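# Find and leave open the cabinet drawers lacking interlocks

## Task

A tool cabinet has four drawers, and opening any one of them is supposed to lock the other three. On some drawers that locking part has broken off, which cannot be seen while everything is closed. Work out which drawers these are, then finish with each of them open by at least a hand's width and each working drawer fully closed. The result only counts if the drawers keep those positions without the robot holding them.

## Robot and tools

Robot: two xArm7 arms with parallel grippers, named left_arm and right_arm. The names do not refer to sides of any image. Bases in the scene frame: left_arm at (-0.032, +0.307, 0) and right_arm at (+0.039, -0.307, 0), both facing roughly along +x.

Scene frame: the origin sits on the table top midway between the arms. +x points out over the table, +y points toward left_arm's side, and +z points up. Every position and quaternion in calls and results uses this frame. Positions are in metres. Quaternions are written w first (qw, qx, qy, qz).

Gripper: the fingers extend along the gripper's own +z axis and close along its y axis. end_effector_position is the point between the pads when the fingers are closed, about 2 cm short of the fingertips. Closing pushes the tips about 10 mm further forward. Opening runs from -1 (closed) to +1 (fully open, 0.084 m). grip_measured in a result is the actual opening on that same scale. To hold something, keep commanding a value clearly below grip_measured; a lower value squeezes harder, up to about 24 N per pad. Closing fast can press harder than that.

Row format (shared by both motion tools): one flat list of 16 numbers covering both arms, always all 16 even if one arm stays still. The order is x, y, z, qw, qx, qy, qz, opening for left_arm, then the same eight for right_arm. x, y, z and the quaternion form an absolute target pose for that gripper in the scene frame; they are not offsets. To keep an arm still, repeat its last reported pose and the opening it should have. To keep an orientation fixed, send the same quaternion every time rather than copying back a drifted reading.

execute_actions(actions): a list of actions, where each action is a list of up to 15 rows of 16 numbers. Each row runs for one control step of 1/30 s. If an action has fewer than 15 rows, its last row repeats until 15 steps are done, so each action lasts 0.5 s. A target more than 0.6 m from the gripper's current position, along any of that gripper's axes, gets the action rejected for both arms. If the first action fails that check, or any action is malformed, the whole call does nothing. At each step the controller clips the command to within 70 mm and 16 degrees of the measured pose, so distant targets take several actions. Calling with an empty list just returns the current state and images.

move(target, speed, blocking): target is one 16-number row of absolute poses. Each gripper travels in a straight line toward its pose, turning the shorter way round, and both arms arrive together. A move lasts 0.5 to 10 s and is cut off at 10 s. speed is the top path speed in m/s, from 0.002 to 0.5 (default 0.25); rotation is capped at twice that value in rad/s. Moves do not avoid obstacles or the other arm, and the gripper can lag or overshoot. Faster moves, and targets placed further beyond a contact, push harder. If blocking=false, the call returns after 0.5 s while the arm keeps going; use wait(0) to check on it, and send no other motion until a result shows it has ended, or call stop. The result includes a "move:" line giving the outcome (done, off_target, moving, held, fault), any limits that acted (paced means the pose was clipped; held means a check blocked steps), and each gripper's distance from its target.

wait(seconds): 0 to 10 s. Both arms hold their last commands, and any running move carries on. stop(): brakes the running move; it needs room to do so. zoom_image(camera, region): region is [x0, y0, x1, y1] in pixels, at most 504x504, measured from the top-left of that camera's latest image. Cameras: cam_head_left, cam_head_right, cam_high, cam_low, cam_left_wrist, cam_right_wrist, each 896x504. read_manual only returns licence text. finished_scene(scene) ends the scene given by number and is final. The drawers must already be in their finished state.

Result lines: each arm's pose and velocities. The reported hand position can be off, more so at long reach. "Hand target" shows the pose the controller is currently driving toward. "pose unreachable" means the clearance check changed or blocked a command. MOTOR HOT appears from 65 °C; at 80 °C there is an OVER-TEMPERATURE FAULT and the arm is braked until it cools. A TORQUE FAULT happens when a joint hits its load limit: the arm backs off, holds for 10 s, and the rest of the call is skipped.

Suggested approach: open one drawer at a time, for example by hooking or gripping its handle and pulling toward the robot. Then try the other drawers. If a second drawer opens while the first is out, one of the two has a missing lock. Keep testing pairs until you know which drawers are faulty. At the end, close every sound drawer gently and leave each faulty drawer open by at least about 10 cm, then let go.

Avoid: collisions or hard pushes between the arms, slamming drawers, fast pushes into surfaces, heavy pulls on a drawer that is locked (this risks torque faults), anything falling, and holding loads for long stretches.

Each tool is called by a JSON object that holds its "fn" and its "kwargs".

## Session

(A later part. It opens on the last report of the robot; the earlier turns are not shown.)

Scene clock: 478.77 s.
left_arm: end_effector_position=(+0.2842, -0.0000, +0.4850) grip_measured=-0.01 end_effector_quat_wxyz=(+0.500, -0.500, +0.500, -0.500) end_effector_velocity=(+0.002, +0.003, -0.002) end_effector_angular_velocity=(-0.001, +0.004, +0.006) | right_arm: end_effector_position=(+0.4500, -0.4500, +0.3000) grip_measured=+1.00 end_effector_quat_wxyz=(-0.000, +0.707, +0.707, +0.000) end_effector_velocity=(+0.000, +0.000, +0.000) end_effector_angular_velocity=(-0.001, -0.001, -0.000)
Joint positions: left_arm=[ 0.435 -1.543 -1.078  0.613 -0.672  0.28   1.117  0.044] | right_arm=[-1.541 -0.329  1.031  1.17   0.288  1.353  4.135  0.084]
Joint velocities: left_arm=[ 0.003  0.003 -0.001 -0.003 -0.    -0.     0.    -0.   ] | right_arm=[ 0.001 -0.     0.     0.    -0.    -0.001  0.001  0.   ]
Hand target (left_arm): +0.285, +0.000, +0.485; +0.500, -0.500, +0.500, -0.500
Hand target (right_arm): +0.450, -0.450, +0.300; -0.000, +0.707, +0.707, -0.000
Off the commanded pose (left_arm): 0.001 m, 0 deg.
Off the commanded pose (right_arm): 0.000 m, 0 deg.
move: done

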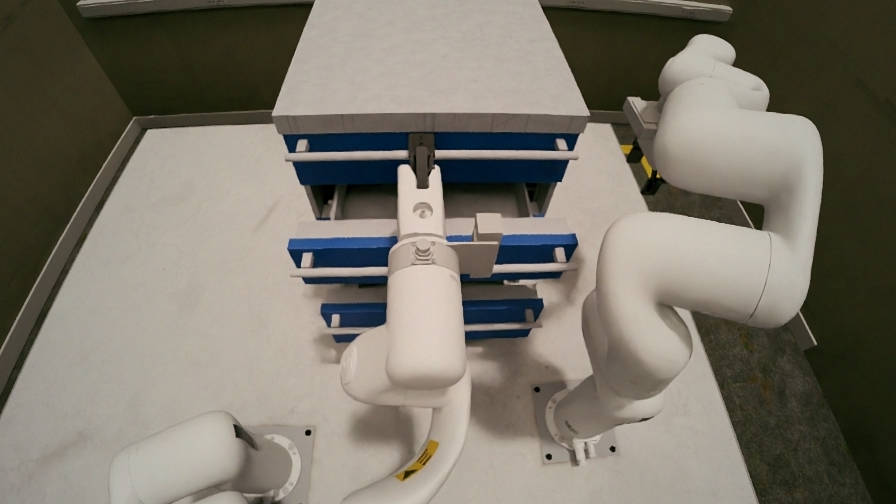

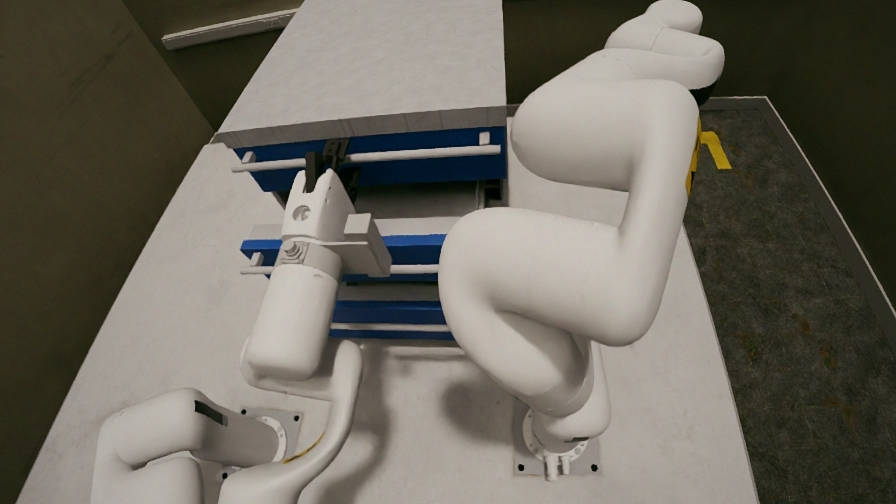

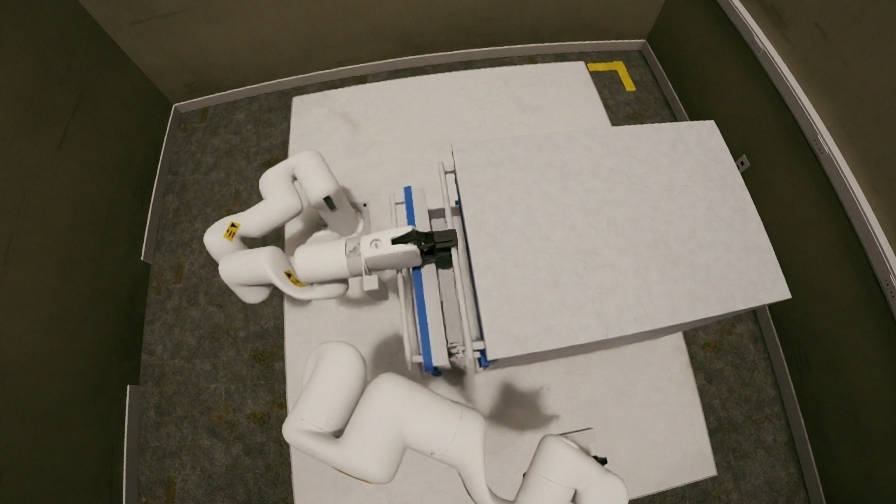

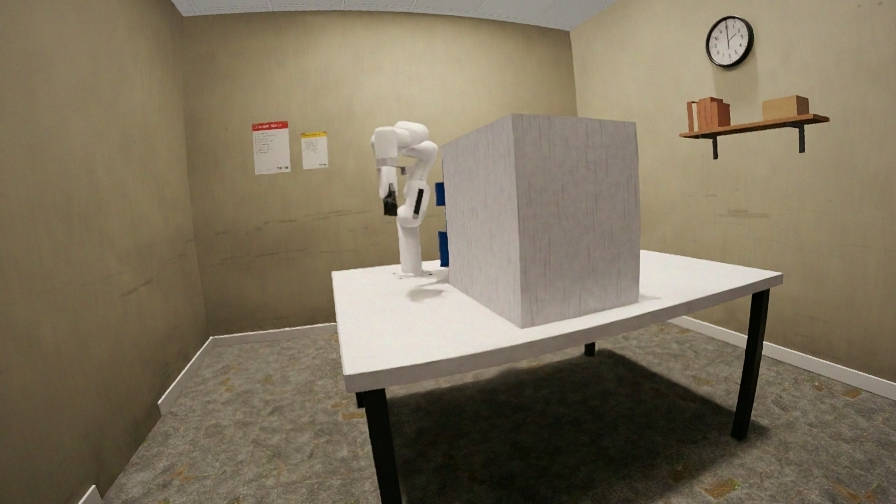

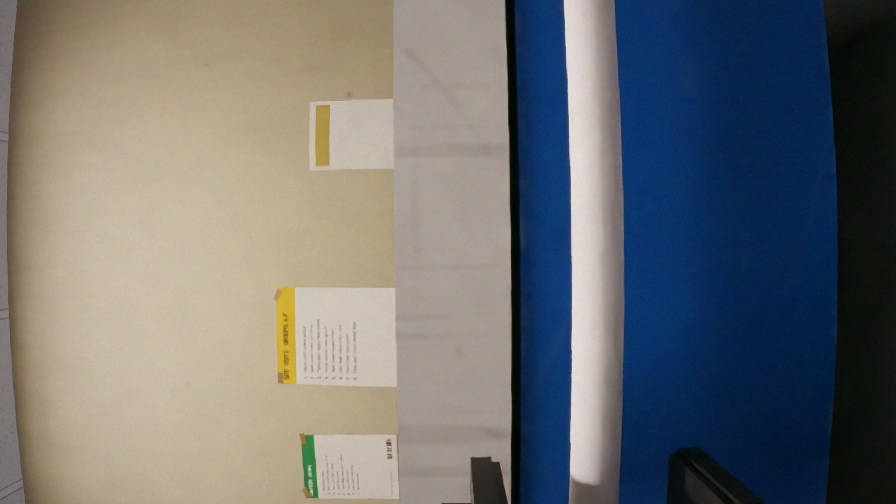

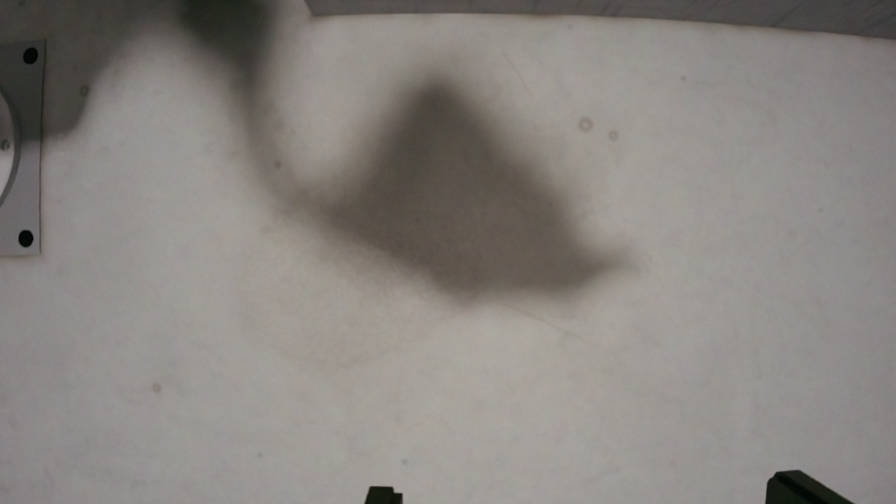

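{"fn": "execute_actions", "kwargs": {"actions": [[[0.287,0,0.484,-0.5,0.5,-0.5,0.5,0,0.45,-0.45,0.30,0,0.707,0.707,0,1],[0.289,0,0.484,-0.5,0.5,-0.5,0.5,0,0.45,-0.45,0.30,0,0.707,0.707,0,1],[0.291,0,0.484,-0.5,0.5,-0.5,0.5,0,0.45,-0.45,0.30,0,0.707,0.707,0,1],[0.293,0,0.484,-0.5,0.5,-0.5,0.5,0,0.45,-0.45,0.30,0,0.707,0.707,0,1],[0.295,0,0.484,-0.5,0.5,-0.5,0.5,-0.3,0.45,-0.45,0.30,0,0.707,0.707,0,1],[0.297,0,0.484,-0.5,0.5,-0.5,0.5,-0.3,0.45,-0.45,0.30,0,0.707,0.707,0,1],[0.297,0,0.484,-0.5,0.5,-0.5,0.5,-0.6,0.45,-0.45,0.30,0,0.707,0.707,0,1]],[[0.297,0,0.484,-0.5,0.5,-0.5,0.5,-0.7,0.45,-0.45,0.30,0,0.707,0.707,0,1],[0.297,0,0.484,-0.5,0.5,-0.5,0.5,-0.8,0.45,-0.45,0.30,0,0.707,0.707,0,1],[0.297,0,0.484,-0.5,0.5,-0.5,0.5,-1,0.45,-0.45,0.30,0,0.707,0.707,0,1]],[[0.296,0,0.484,-0.5,0.5,-0.5,0.5,-1,0.45,-0.45,0.30,0,0.707,0.707,0,1],[0.295,0,0.484,-0.5,0.5,-0.5,0.5,-1,0.45,-0.45,0.30,0,0.707,0.707,0,1],[0.294,0,0.484,-0.5,0.5,-0.5,0.5,-1,0.45,-0.45,0.30,0,0.707,0.707,0,1],[0.293,0,0.484,-0.5,0.5,-0.5,0.5,-1,0.45,-0.45,0.30,0,0.707,0.707,0,1],[0.292,0,0.484,-0.5,0.5,-0.5,0.5,-1,0.45,-0.45,0.30,0,0.707,0.707,0,1],[0.291,0,0.484,-0.5,0.5,-0.5,0.5,-1,0.45,-0.45,0.30,0,0.707,0.707,0,1],[0.290,0,0.484,-0.5,0.5,-0.5,0.5,-1,0.45,-0.45,0.30,0,0.707,0.707,0,1],[0.289,0,0.484,-0.5,0.5,-0.5,0.5,-1,0.45,-0.45,0.30,0,0.707,0.707,0,1],[0.288,0,0.484,-0.5,0.5,-0.5,0.5,-1,0.45,-0.45,0.30,0,0.707,0.707,0,1],[0.287,0,0.484,-0.5,0.5,-0.5,0.5,-1,0.45,-0.45,0.30,0,0.707,0.707,0,1]]]}}

Scene clock: 502.73 s.
left_arm: end_effector_position=(+0.2870, -0.0001, +0.4840) grip_measured=-0.74 end_effector_quat_wxyz=(+0.500, -0.500, +0.500, -0.500) end_effector_velocity=(+0.000, +0.000, +0.000) end_effector_angular_velocity=(-0.000, +0.001, +0.003) | right_arm: end_effector_position=(+0.4500, -0.4500, +0.3000) grip_measured=+1.00 end_effector_quat_wxyz=(+0.000, +0.707, +0.707, -0.000) end_effector_velocity=(+0.000, -0.000, +0.000) end_effector_angular_velocity=(-0.001, -0.001, -0.000)
Joint positions: left_arm=[ 0.441 -1.535 -1.083  0.614 -0.675  0.271  1.118  0.011] | right_arm=[-1.541 -0.329  1.031  1.17   0.288  1.353  4.135  0.084]
Joint velocities: left_arm=[ 0.003 -0.001  0.001  0.003  0.001  0.005 -0.002  0.   ] | right_arm=[ 0.    -0.    -0.     0.001 -0.    -0.001  0.001  0.   ]
Hand target (left_arm): +0.287, +0.000, +0.484; +0.500, -0.500, +0.500, -0.500
Hand target (right_arm): +0.450, -0.450, +0.300; +0.000, +0.707, +0.707, +0.000
Off the commanded pose (left_arm): 0.000 m, 0 deg.
Off the commanded pose (right_arm): 0.000 m, 0 deg.

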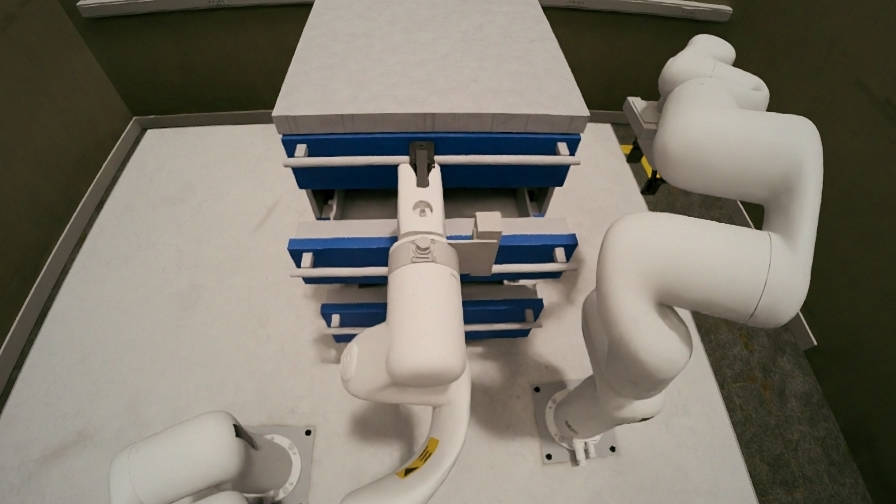

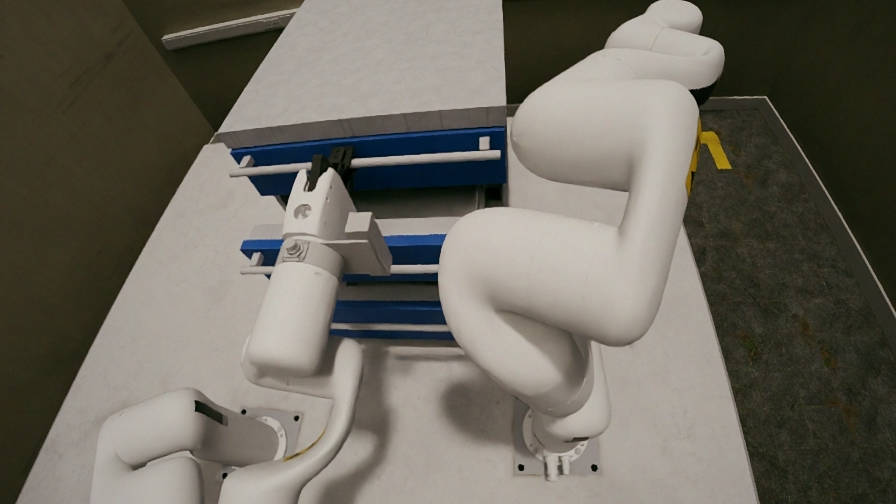

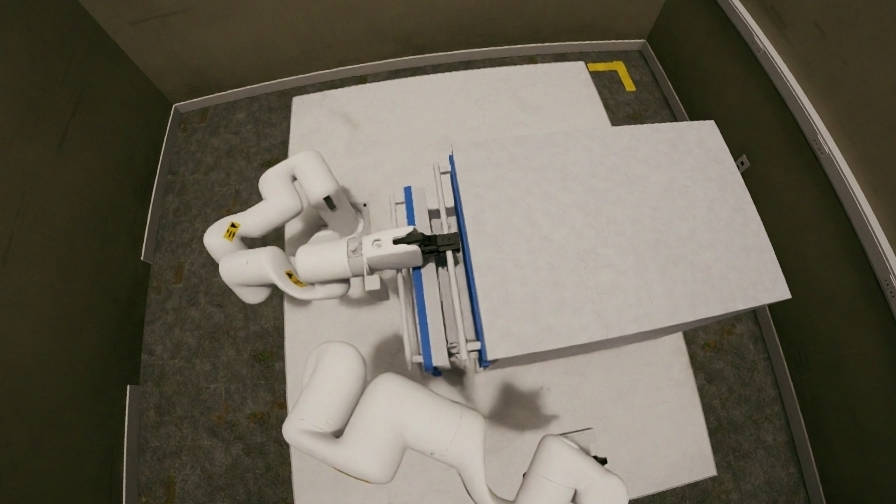

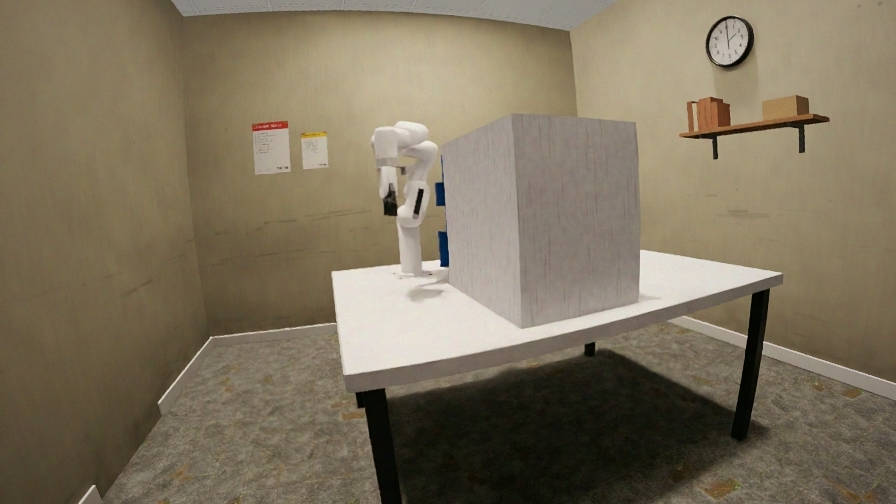

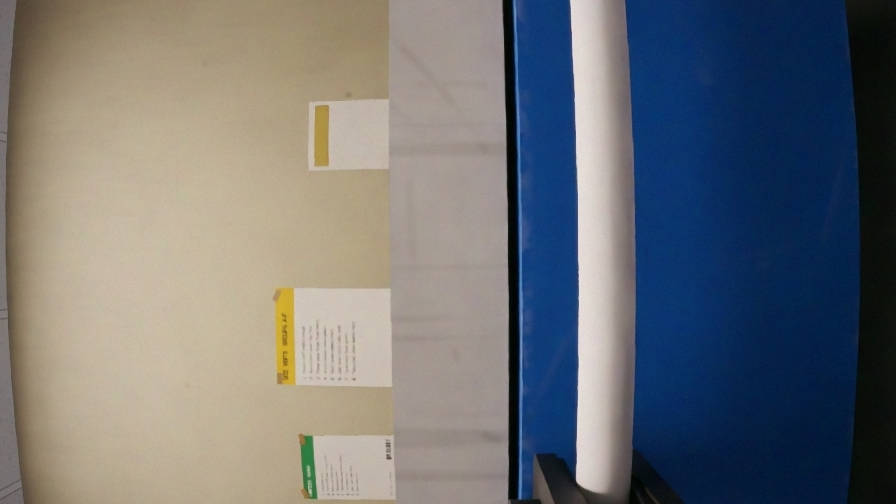

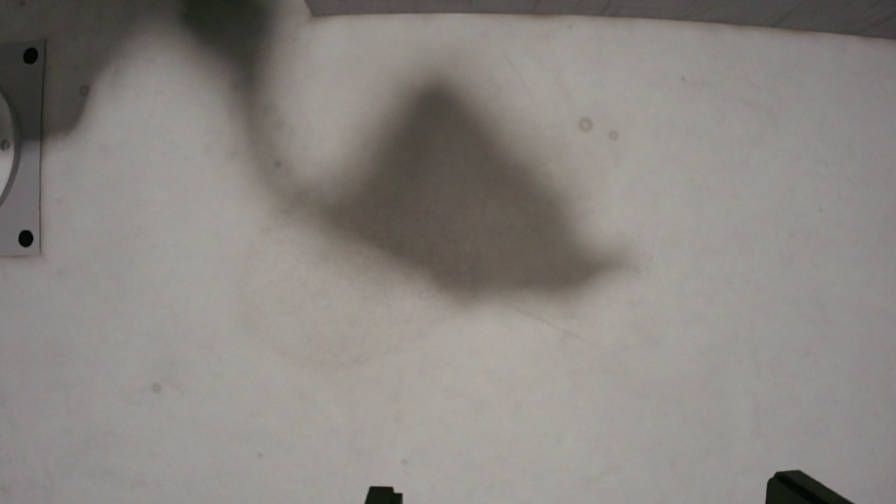

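D1 is free with D2 open, consistent with D2 lacking its ramp. Pull D1 out and inspect it.

{"fn": "move", "kwargs": {"target": [0.18,0,0.484,-0.5,0.5,-0.5,0.5,-1,0.45,-0.45,0.30,0,0.707,0.707,0,1], "speed": 0.08}}

{"fn": "zoom_image", "kwargs": {"camera": "cam_head_left", "region": [250, 100, 620, 260]}}

{"fn": "zoom_image", "kwargs": {"camera": "cam_head_right", "region": [200, 90, 540, 260]}}

Scene clock: 510.90 s.
left_arm: end_effector_position=(+0.1806, -0.0001, +0.4840) grip_measured=-0.74 end_effector_quat_wxyz=(+0.500, -0.500, +0.500, -0.500) end_effector_velocity=(-0.000, +0.000, -0.000) end_effector_angular_velocity=(+0.000, +0.001, +0.001) | right_arm: end_effector_position=(+0.4500, -0.4500, +0.3000) grip_measured=+1.00 end_effector_quat_wxyz=(+0.000, +0.707, +0.707, +0.000) end_effector_velocity=(+0.000, +0.000, -0.000) end_effector_angular_velocity=(-0.001, +0.000, -0.001)
Joint positions: left_arm=[ 0.208 -1.821 -0.982  0.583 -0.558  0.629  1.026  0.011] | right_arm=[-1.541 -0.329  1.031  1.17   0.288  1.353  4.135  0.084]
Joint velocities: left_arm=[ 0.    -0.     0.     0.001  0.001  0.002 -0.    -0.   ] | right_arm=[ 0.001  0.     0.    -0.001 -0.001 -0.001  0.002  0.   ]
Hand target (left_arm): +0.180, -0.000, +0.484; +0.500, -0.500, +0.500, -0.500
Hand target (right_arm): +0.450, -0.450, +0.300; -0.000, +0.707, +0.707, +0.000
Off the commanded pose (left_arm): 0.001 m, 0 deg.
Off the commanded pose (right_arm): 0.000 m, 0 deg.
move: done

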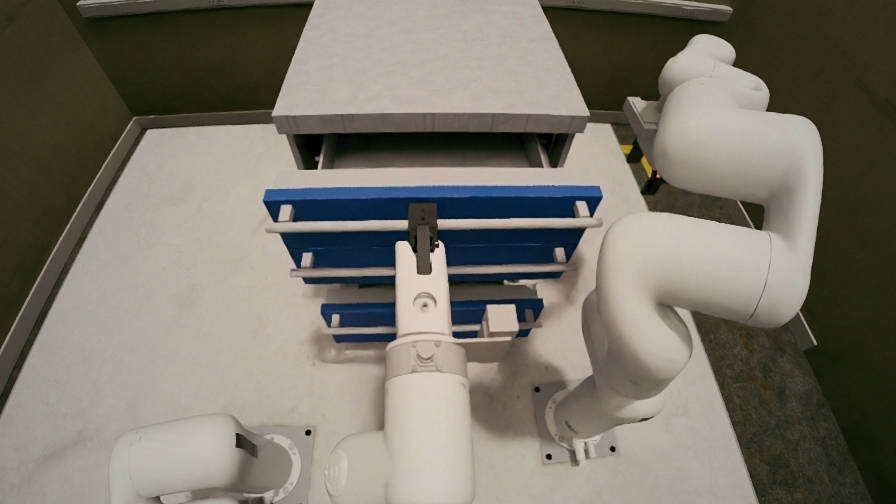

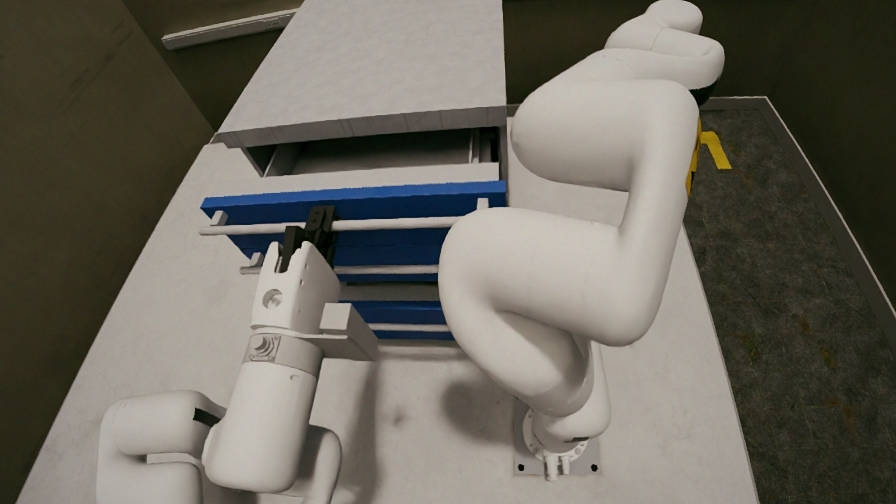

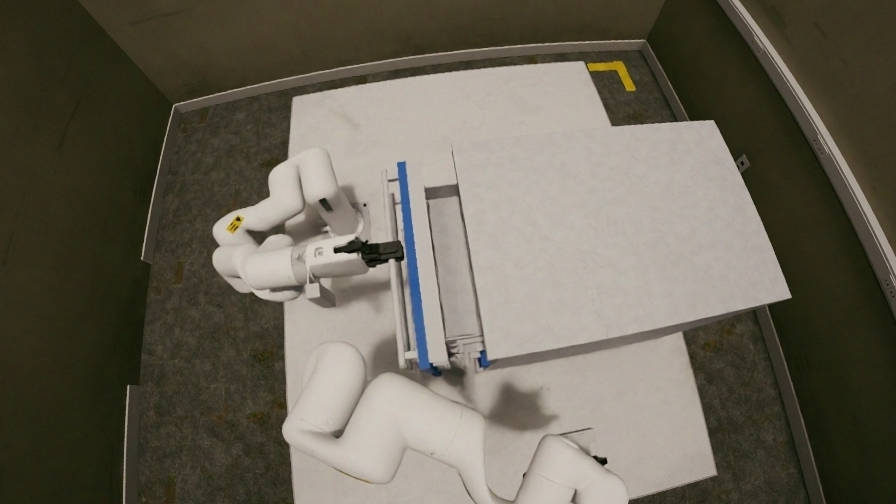

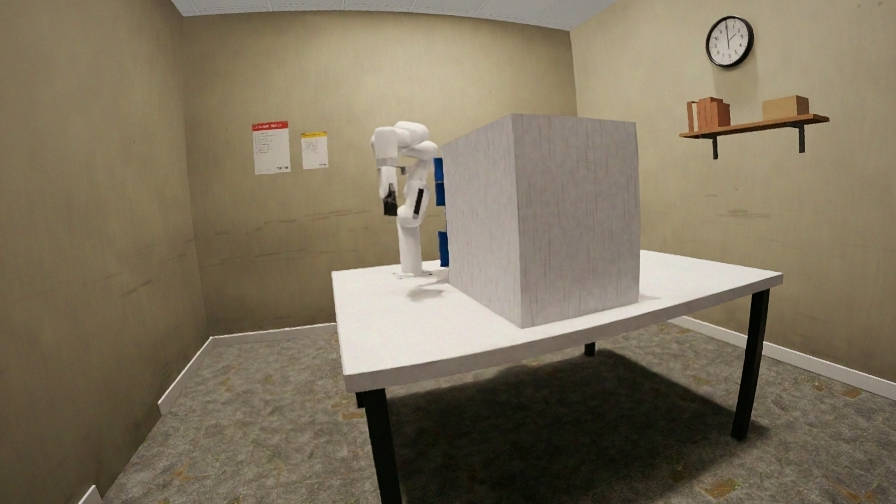

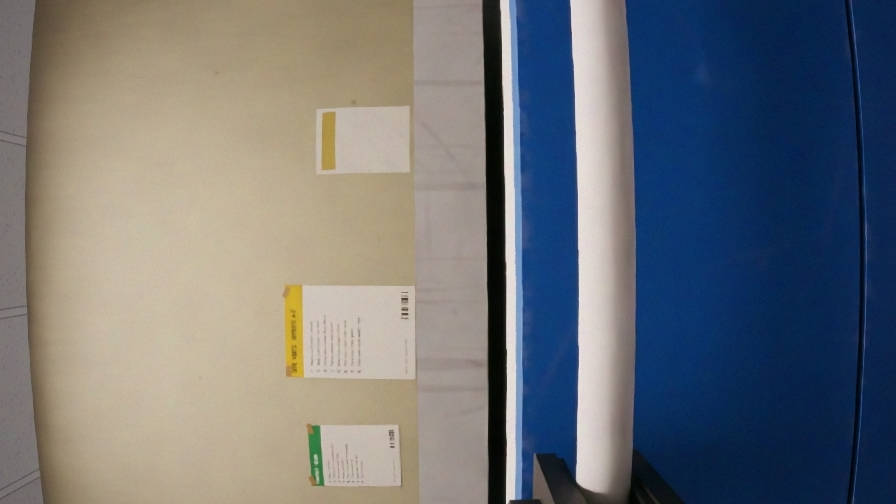

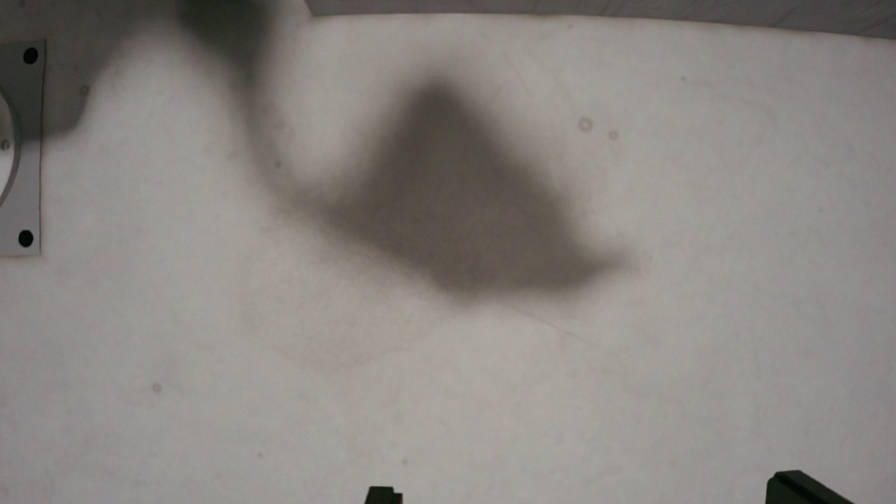

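Region (250, 100, 620, 260) of cam_head_left's 896x504 image, scaled by 1.362, with more detail than that image has; it fills the top 218 rows of this view, and the rest is white.

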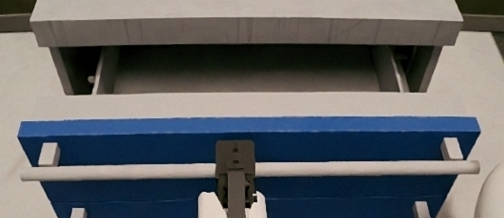

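Region (200, 90, 540, 260) of cam_head_right's 896x504 image, scaled by 1.482, with more detail than that image has.

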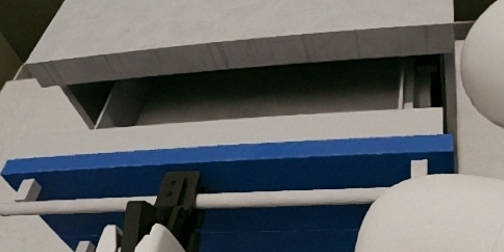

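{"fn": "zoom_image", "kwargs": {"camera": "cam_head_right", "region": [450, 110, 520, 180]}}

{"fn": "zoom_image", "kwargs": {"camera": "cam_head_left", "region": [500, 115, 590, 185]}}

{"fn": "zoom_image", "kwargs": {"camera": "cam_high", "region": [420, 300, 510, 390]}}

Region (450, 110, 520, 180) of cam_head_right's 896x504 image, scaled by 7.200, with more detail than that image has.

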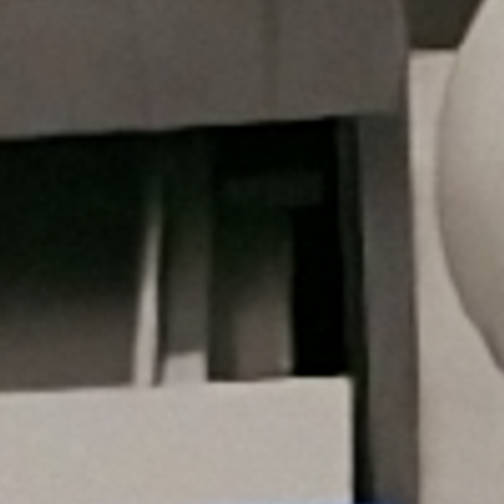

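Region (500, 115, 590, 185) of cam_head_left's 896x504 image, scaled by 5.600, with more detail than that image has.

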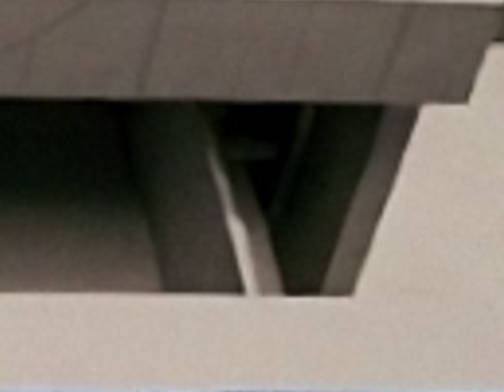

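Region (420, 300, 510, 390) of cam_high's 896x504 image, scaled by 5.600, with more detail than that image has.

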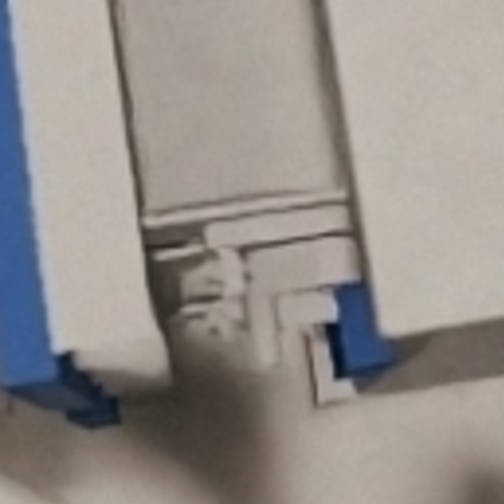

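{"fn": "move", "kwargs": {"target": [0.299,0,0.484,-0.5,0.5,-0.5,0.5,-1,0.45,-0.45,0.30,0,0.707,0.707,0,1], "speed": 0.07}}

{"fn": "zoom_image", "kwargs": {"camera": "cam_high", "region": [420, 300, 510, 390]}}

{"fn": "zoom_image", "kwargs": {"camera": "cam_head_right", "region": [450, 160, 520, 230]}}

Scene clock: 529.23 s.
left_arm: end_effector_position=(+0.2977, +0.0000, +0.4841) grip_measured=-0.74 end_effector_quat_wxyz=(+0.500, -0.500, +0.500, -0.500) end_effector_velocity=(+0.001, -0.000, -0.000) end_effector_angular_velocity=(+0.001, -0.000, +0.000) | right_arm: end_effector_position=(+0.4500, -0.4500, +0.3000) grip_measured=+1.00 end_effector_quat_wxyz=(-0.000, +0.707, +0.707, +0.000) end_effector_velocity=(-0.000, -0.000, +0.000) end_effector_angular_velocity=(+0.000, +0.001, -0.000)
Joint positions: left_arm=[ 0.467 -1.503 -1.095  0.624 -0.684  0.235  1.128  0.012] | right_arm=[-1.541 -0.329  1.031  1.17   0.288  1.353  4.135  0.084]
Joint velocities: left_arm=[ 0.004  0.003 -0.002  0.002 -0.    -0.003  0.     0.   ] | right_arm=[-0.    -0.     0.     0.001 -0.     0.001 -0.     0.   ]
Hand target (left_arm): +0.299, +0.000, +0.484; +0.500, -0.500, +0.500, -0.500
Hand target (right_arm): +0.450, -0.450, +0.300; +0.000, +0.707, +0.707, +0.000
Off the commanded pose (left_arm): 0.001 m, 0 deg.
Off the commanded pose (right_arm): 0.000 m, 0 deg.
move: done

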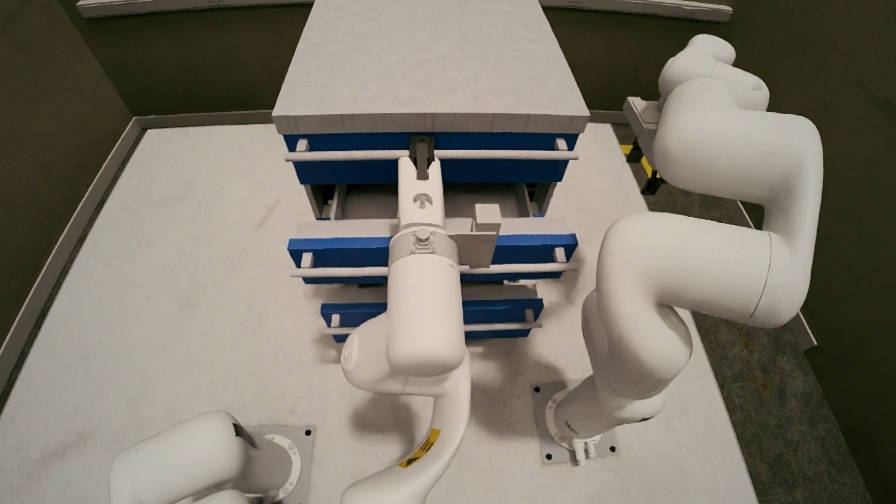

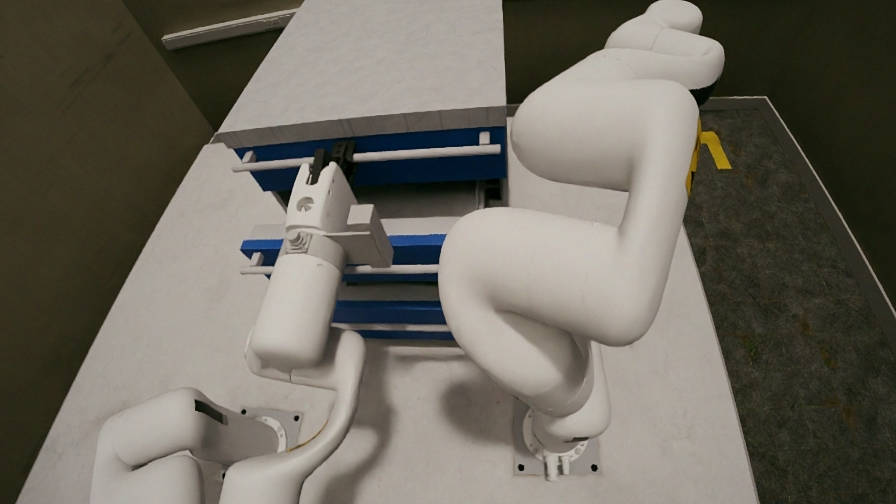

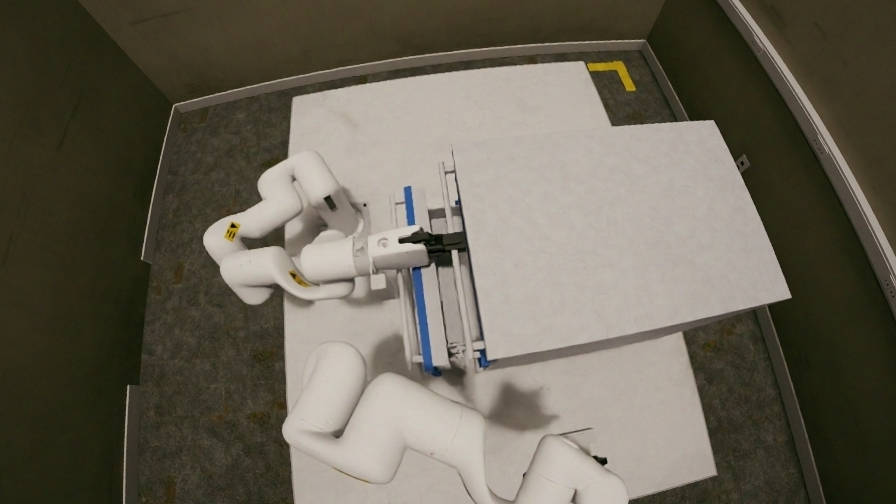

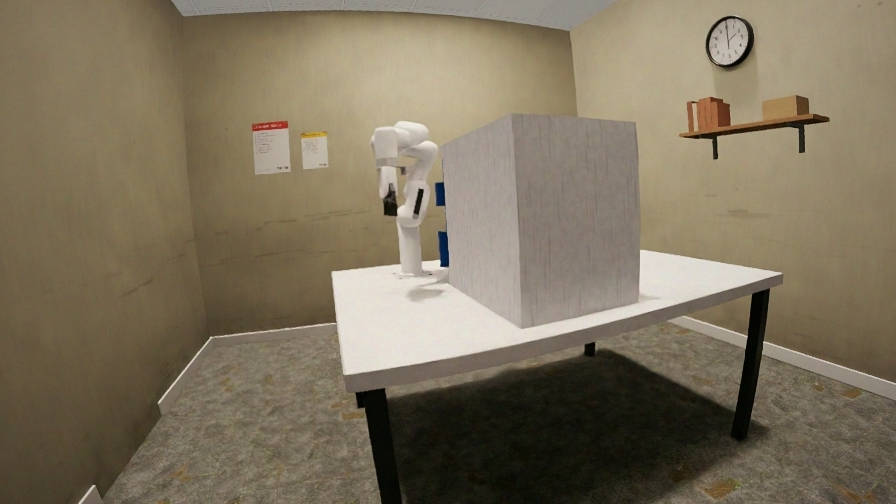

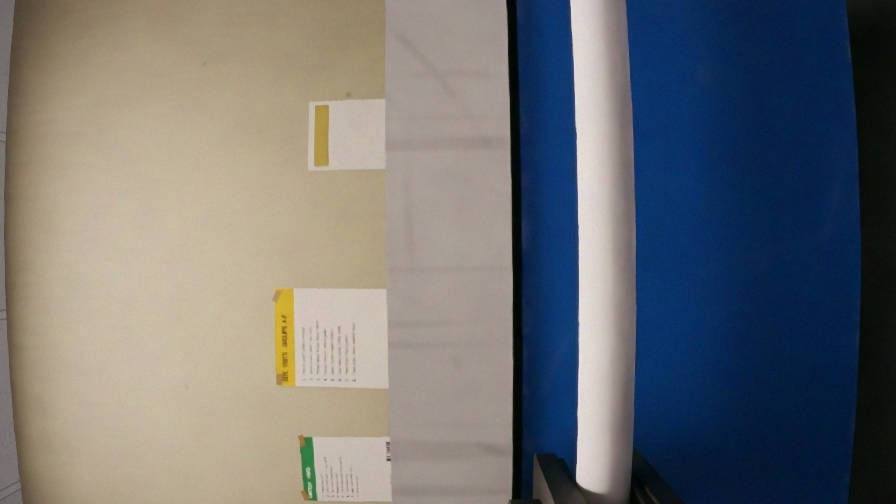

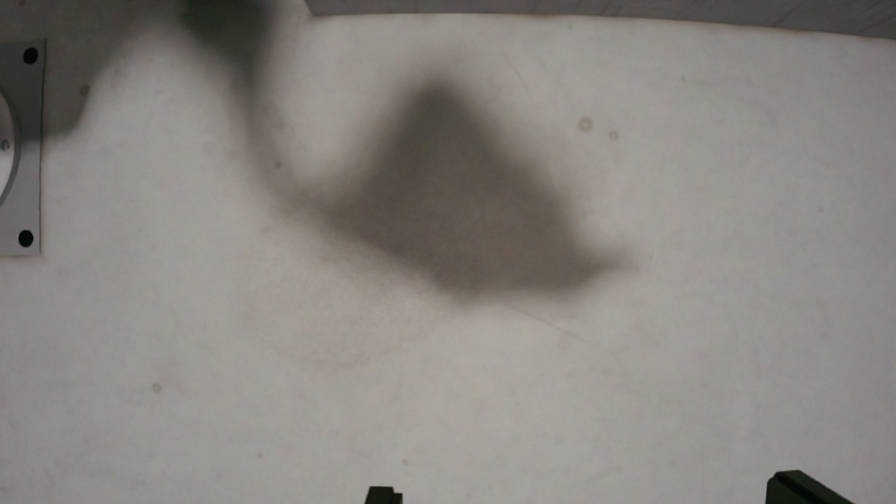

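Region (420, 300, 510, 390) of cam_high's 896x504 image, scaled by 5.600, with more detail than that image has.

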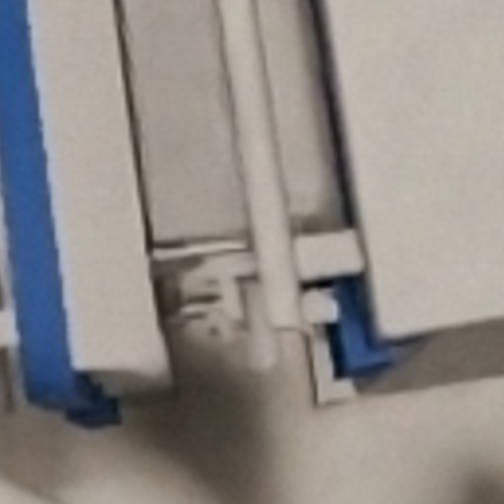

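Region (450, 160, 520, 230) of cam_head_right's 896x504 image, scaled by 7.200, with more detail than that image has.

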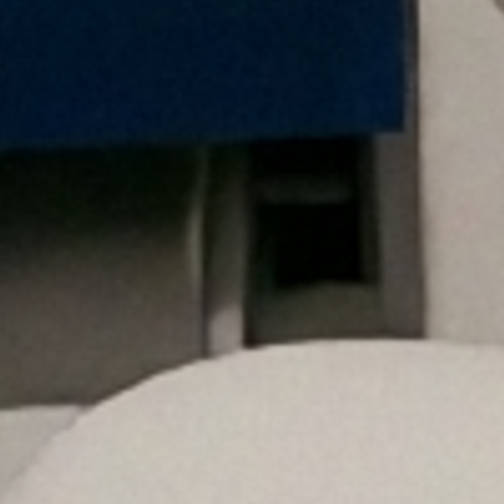

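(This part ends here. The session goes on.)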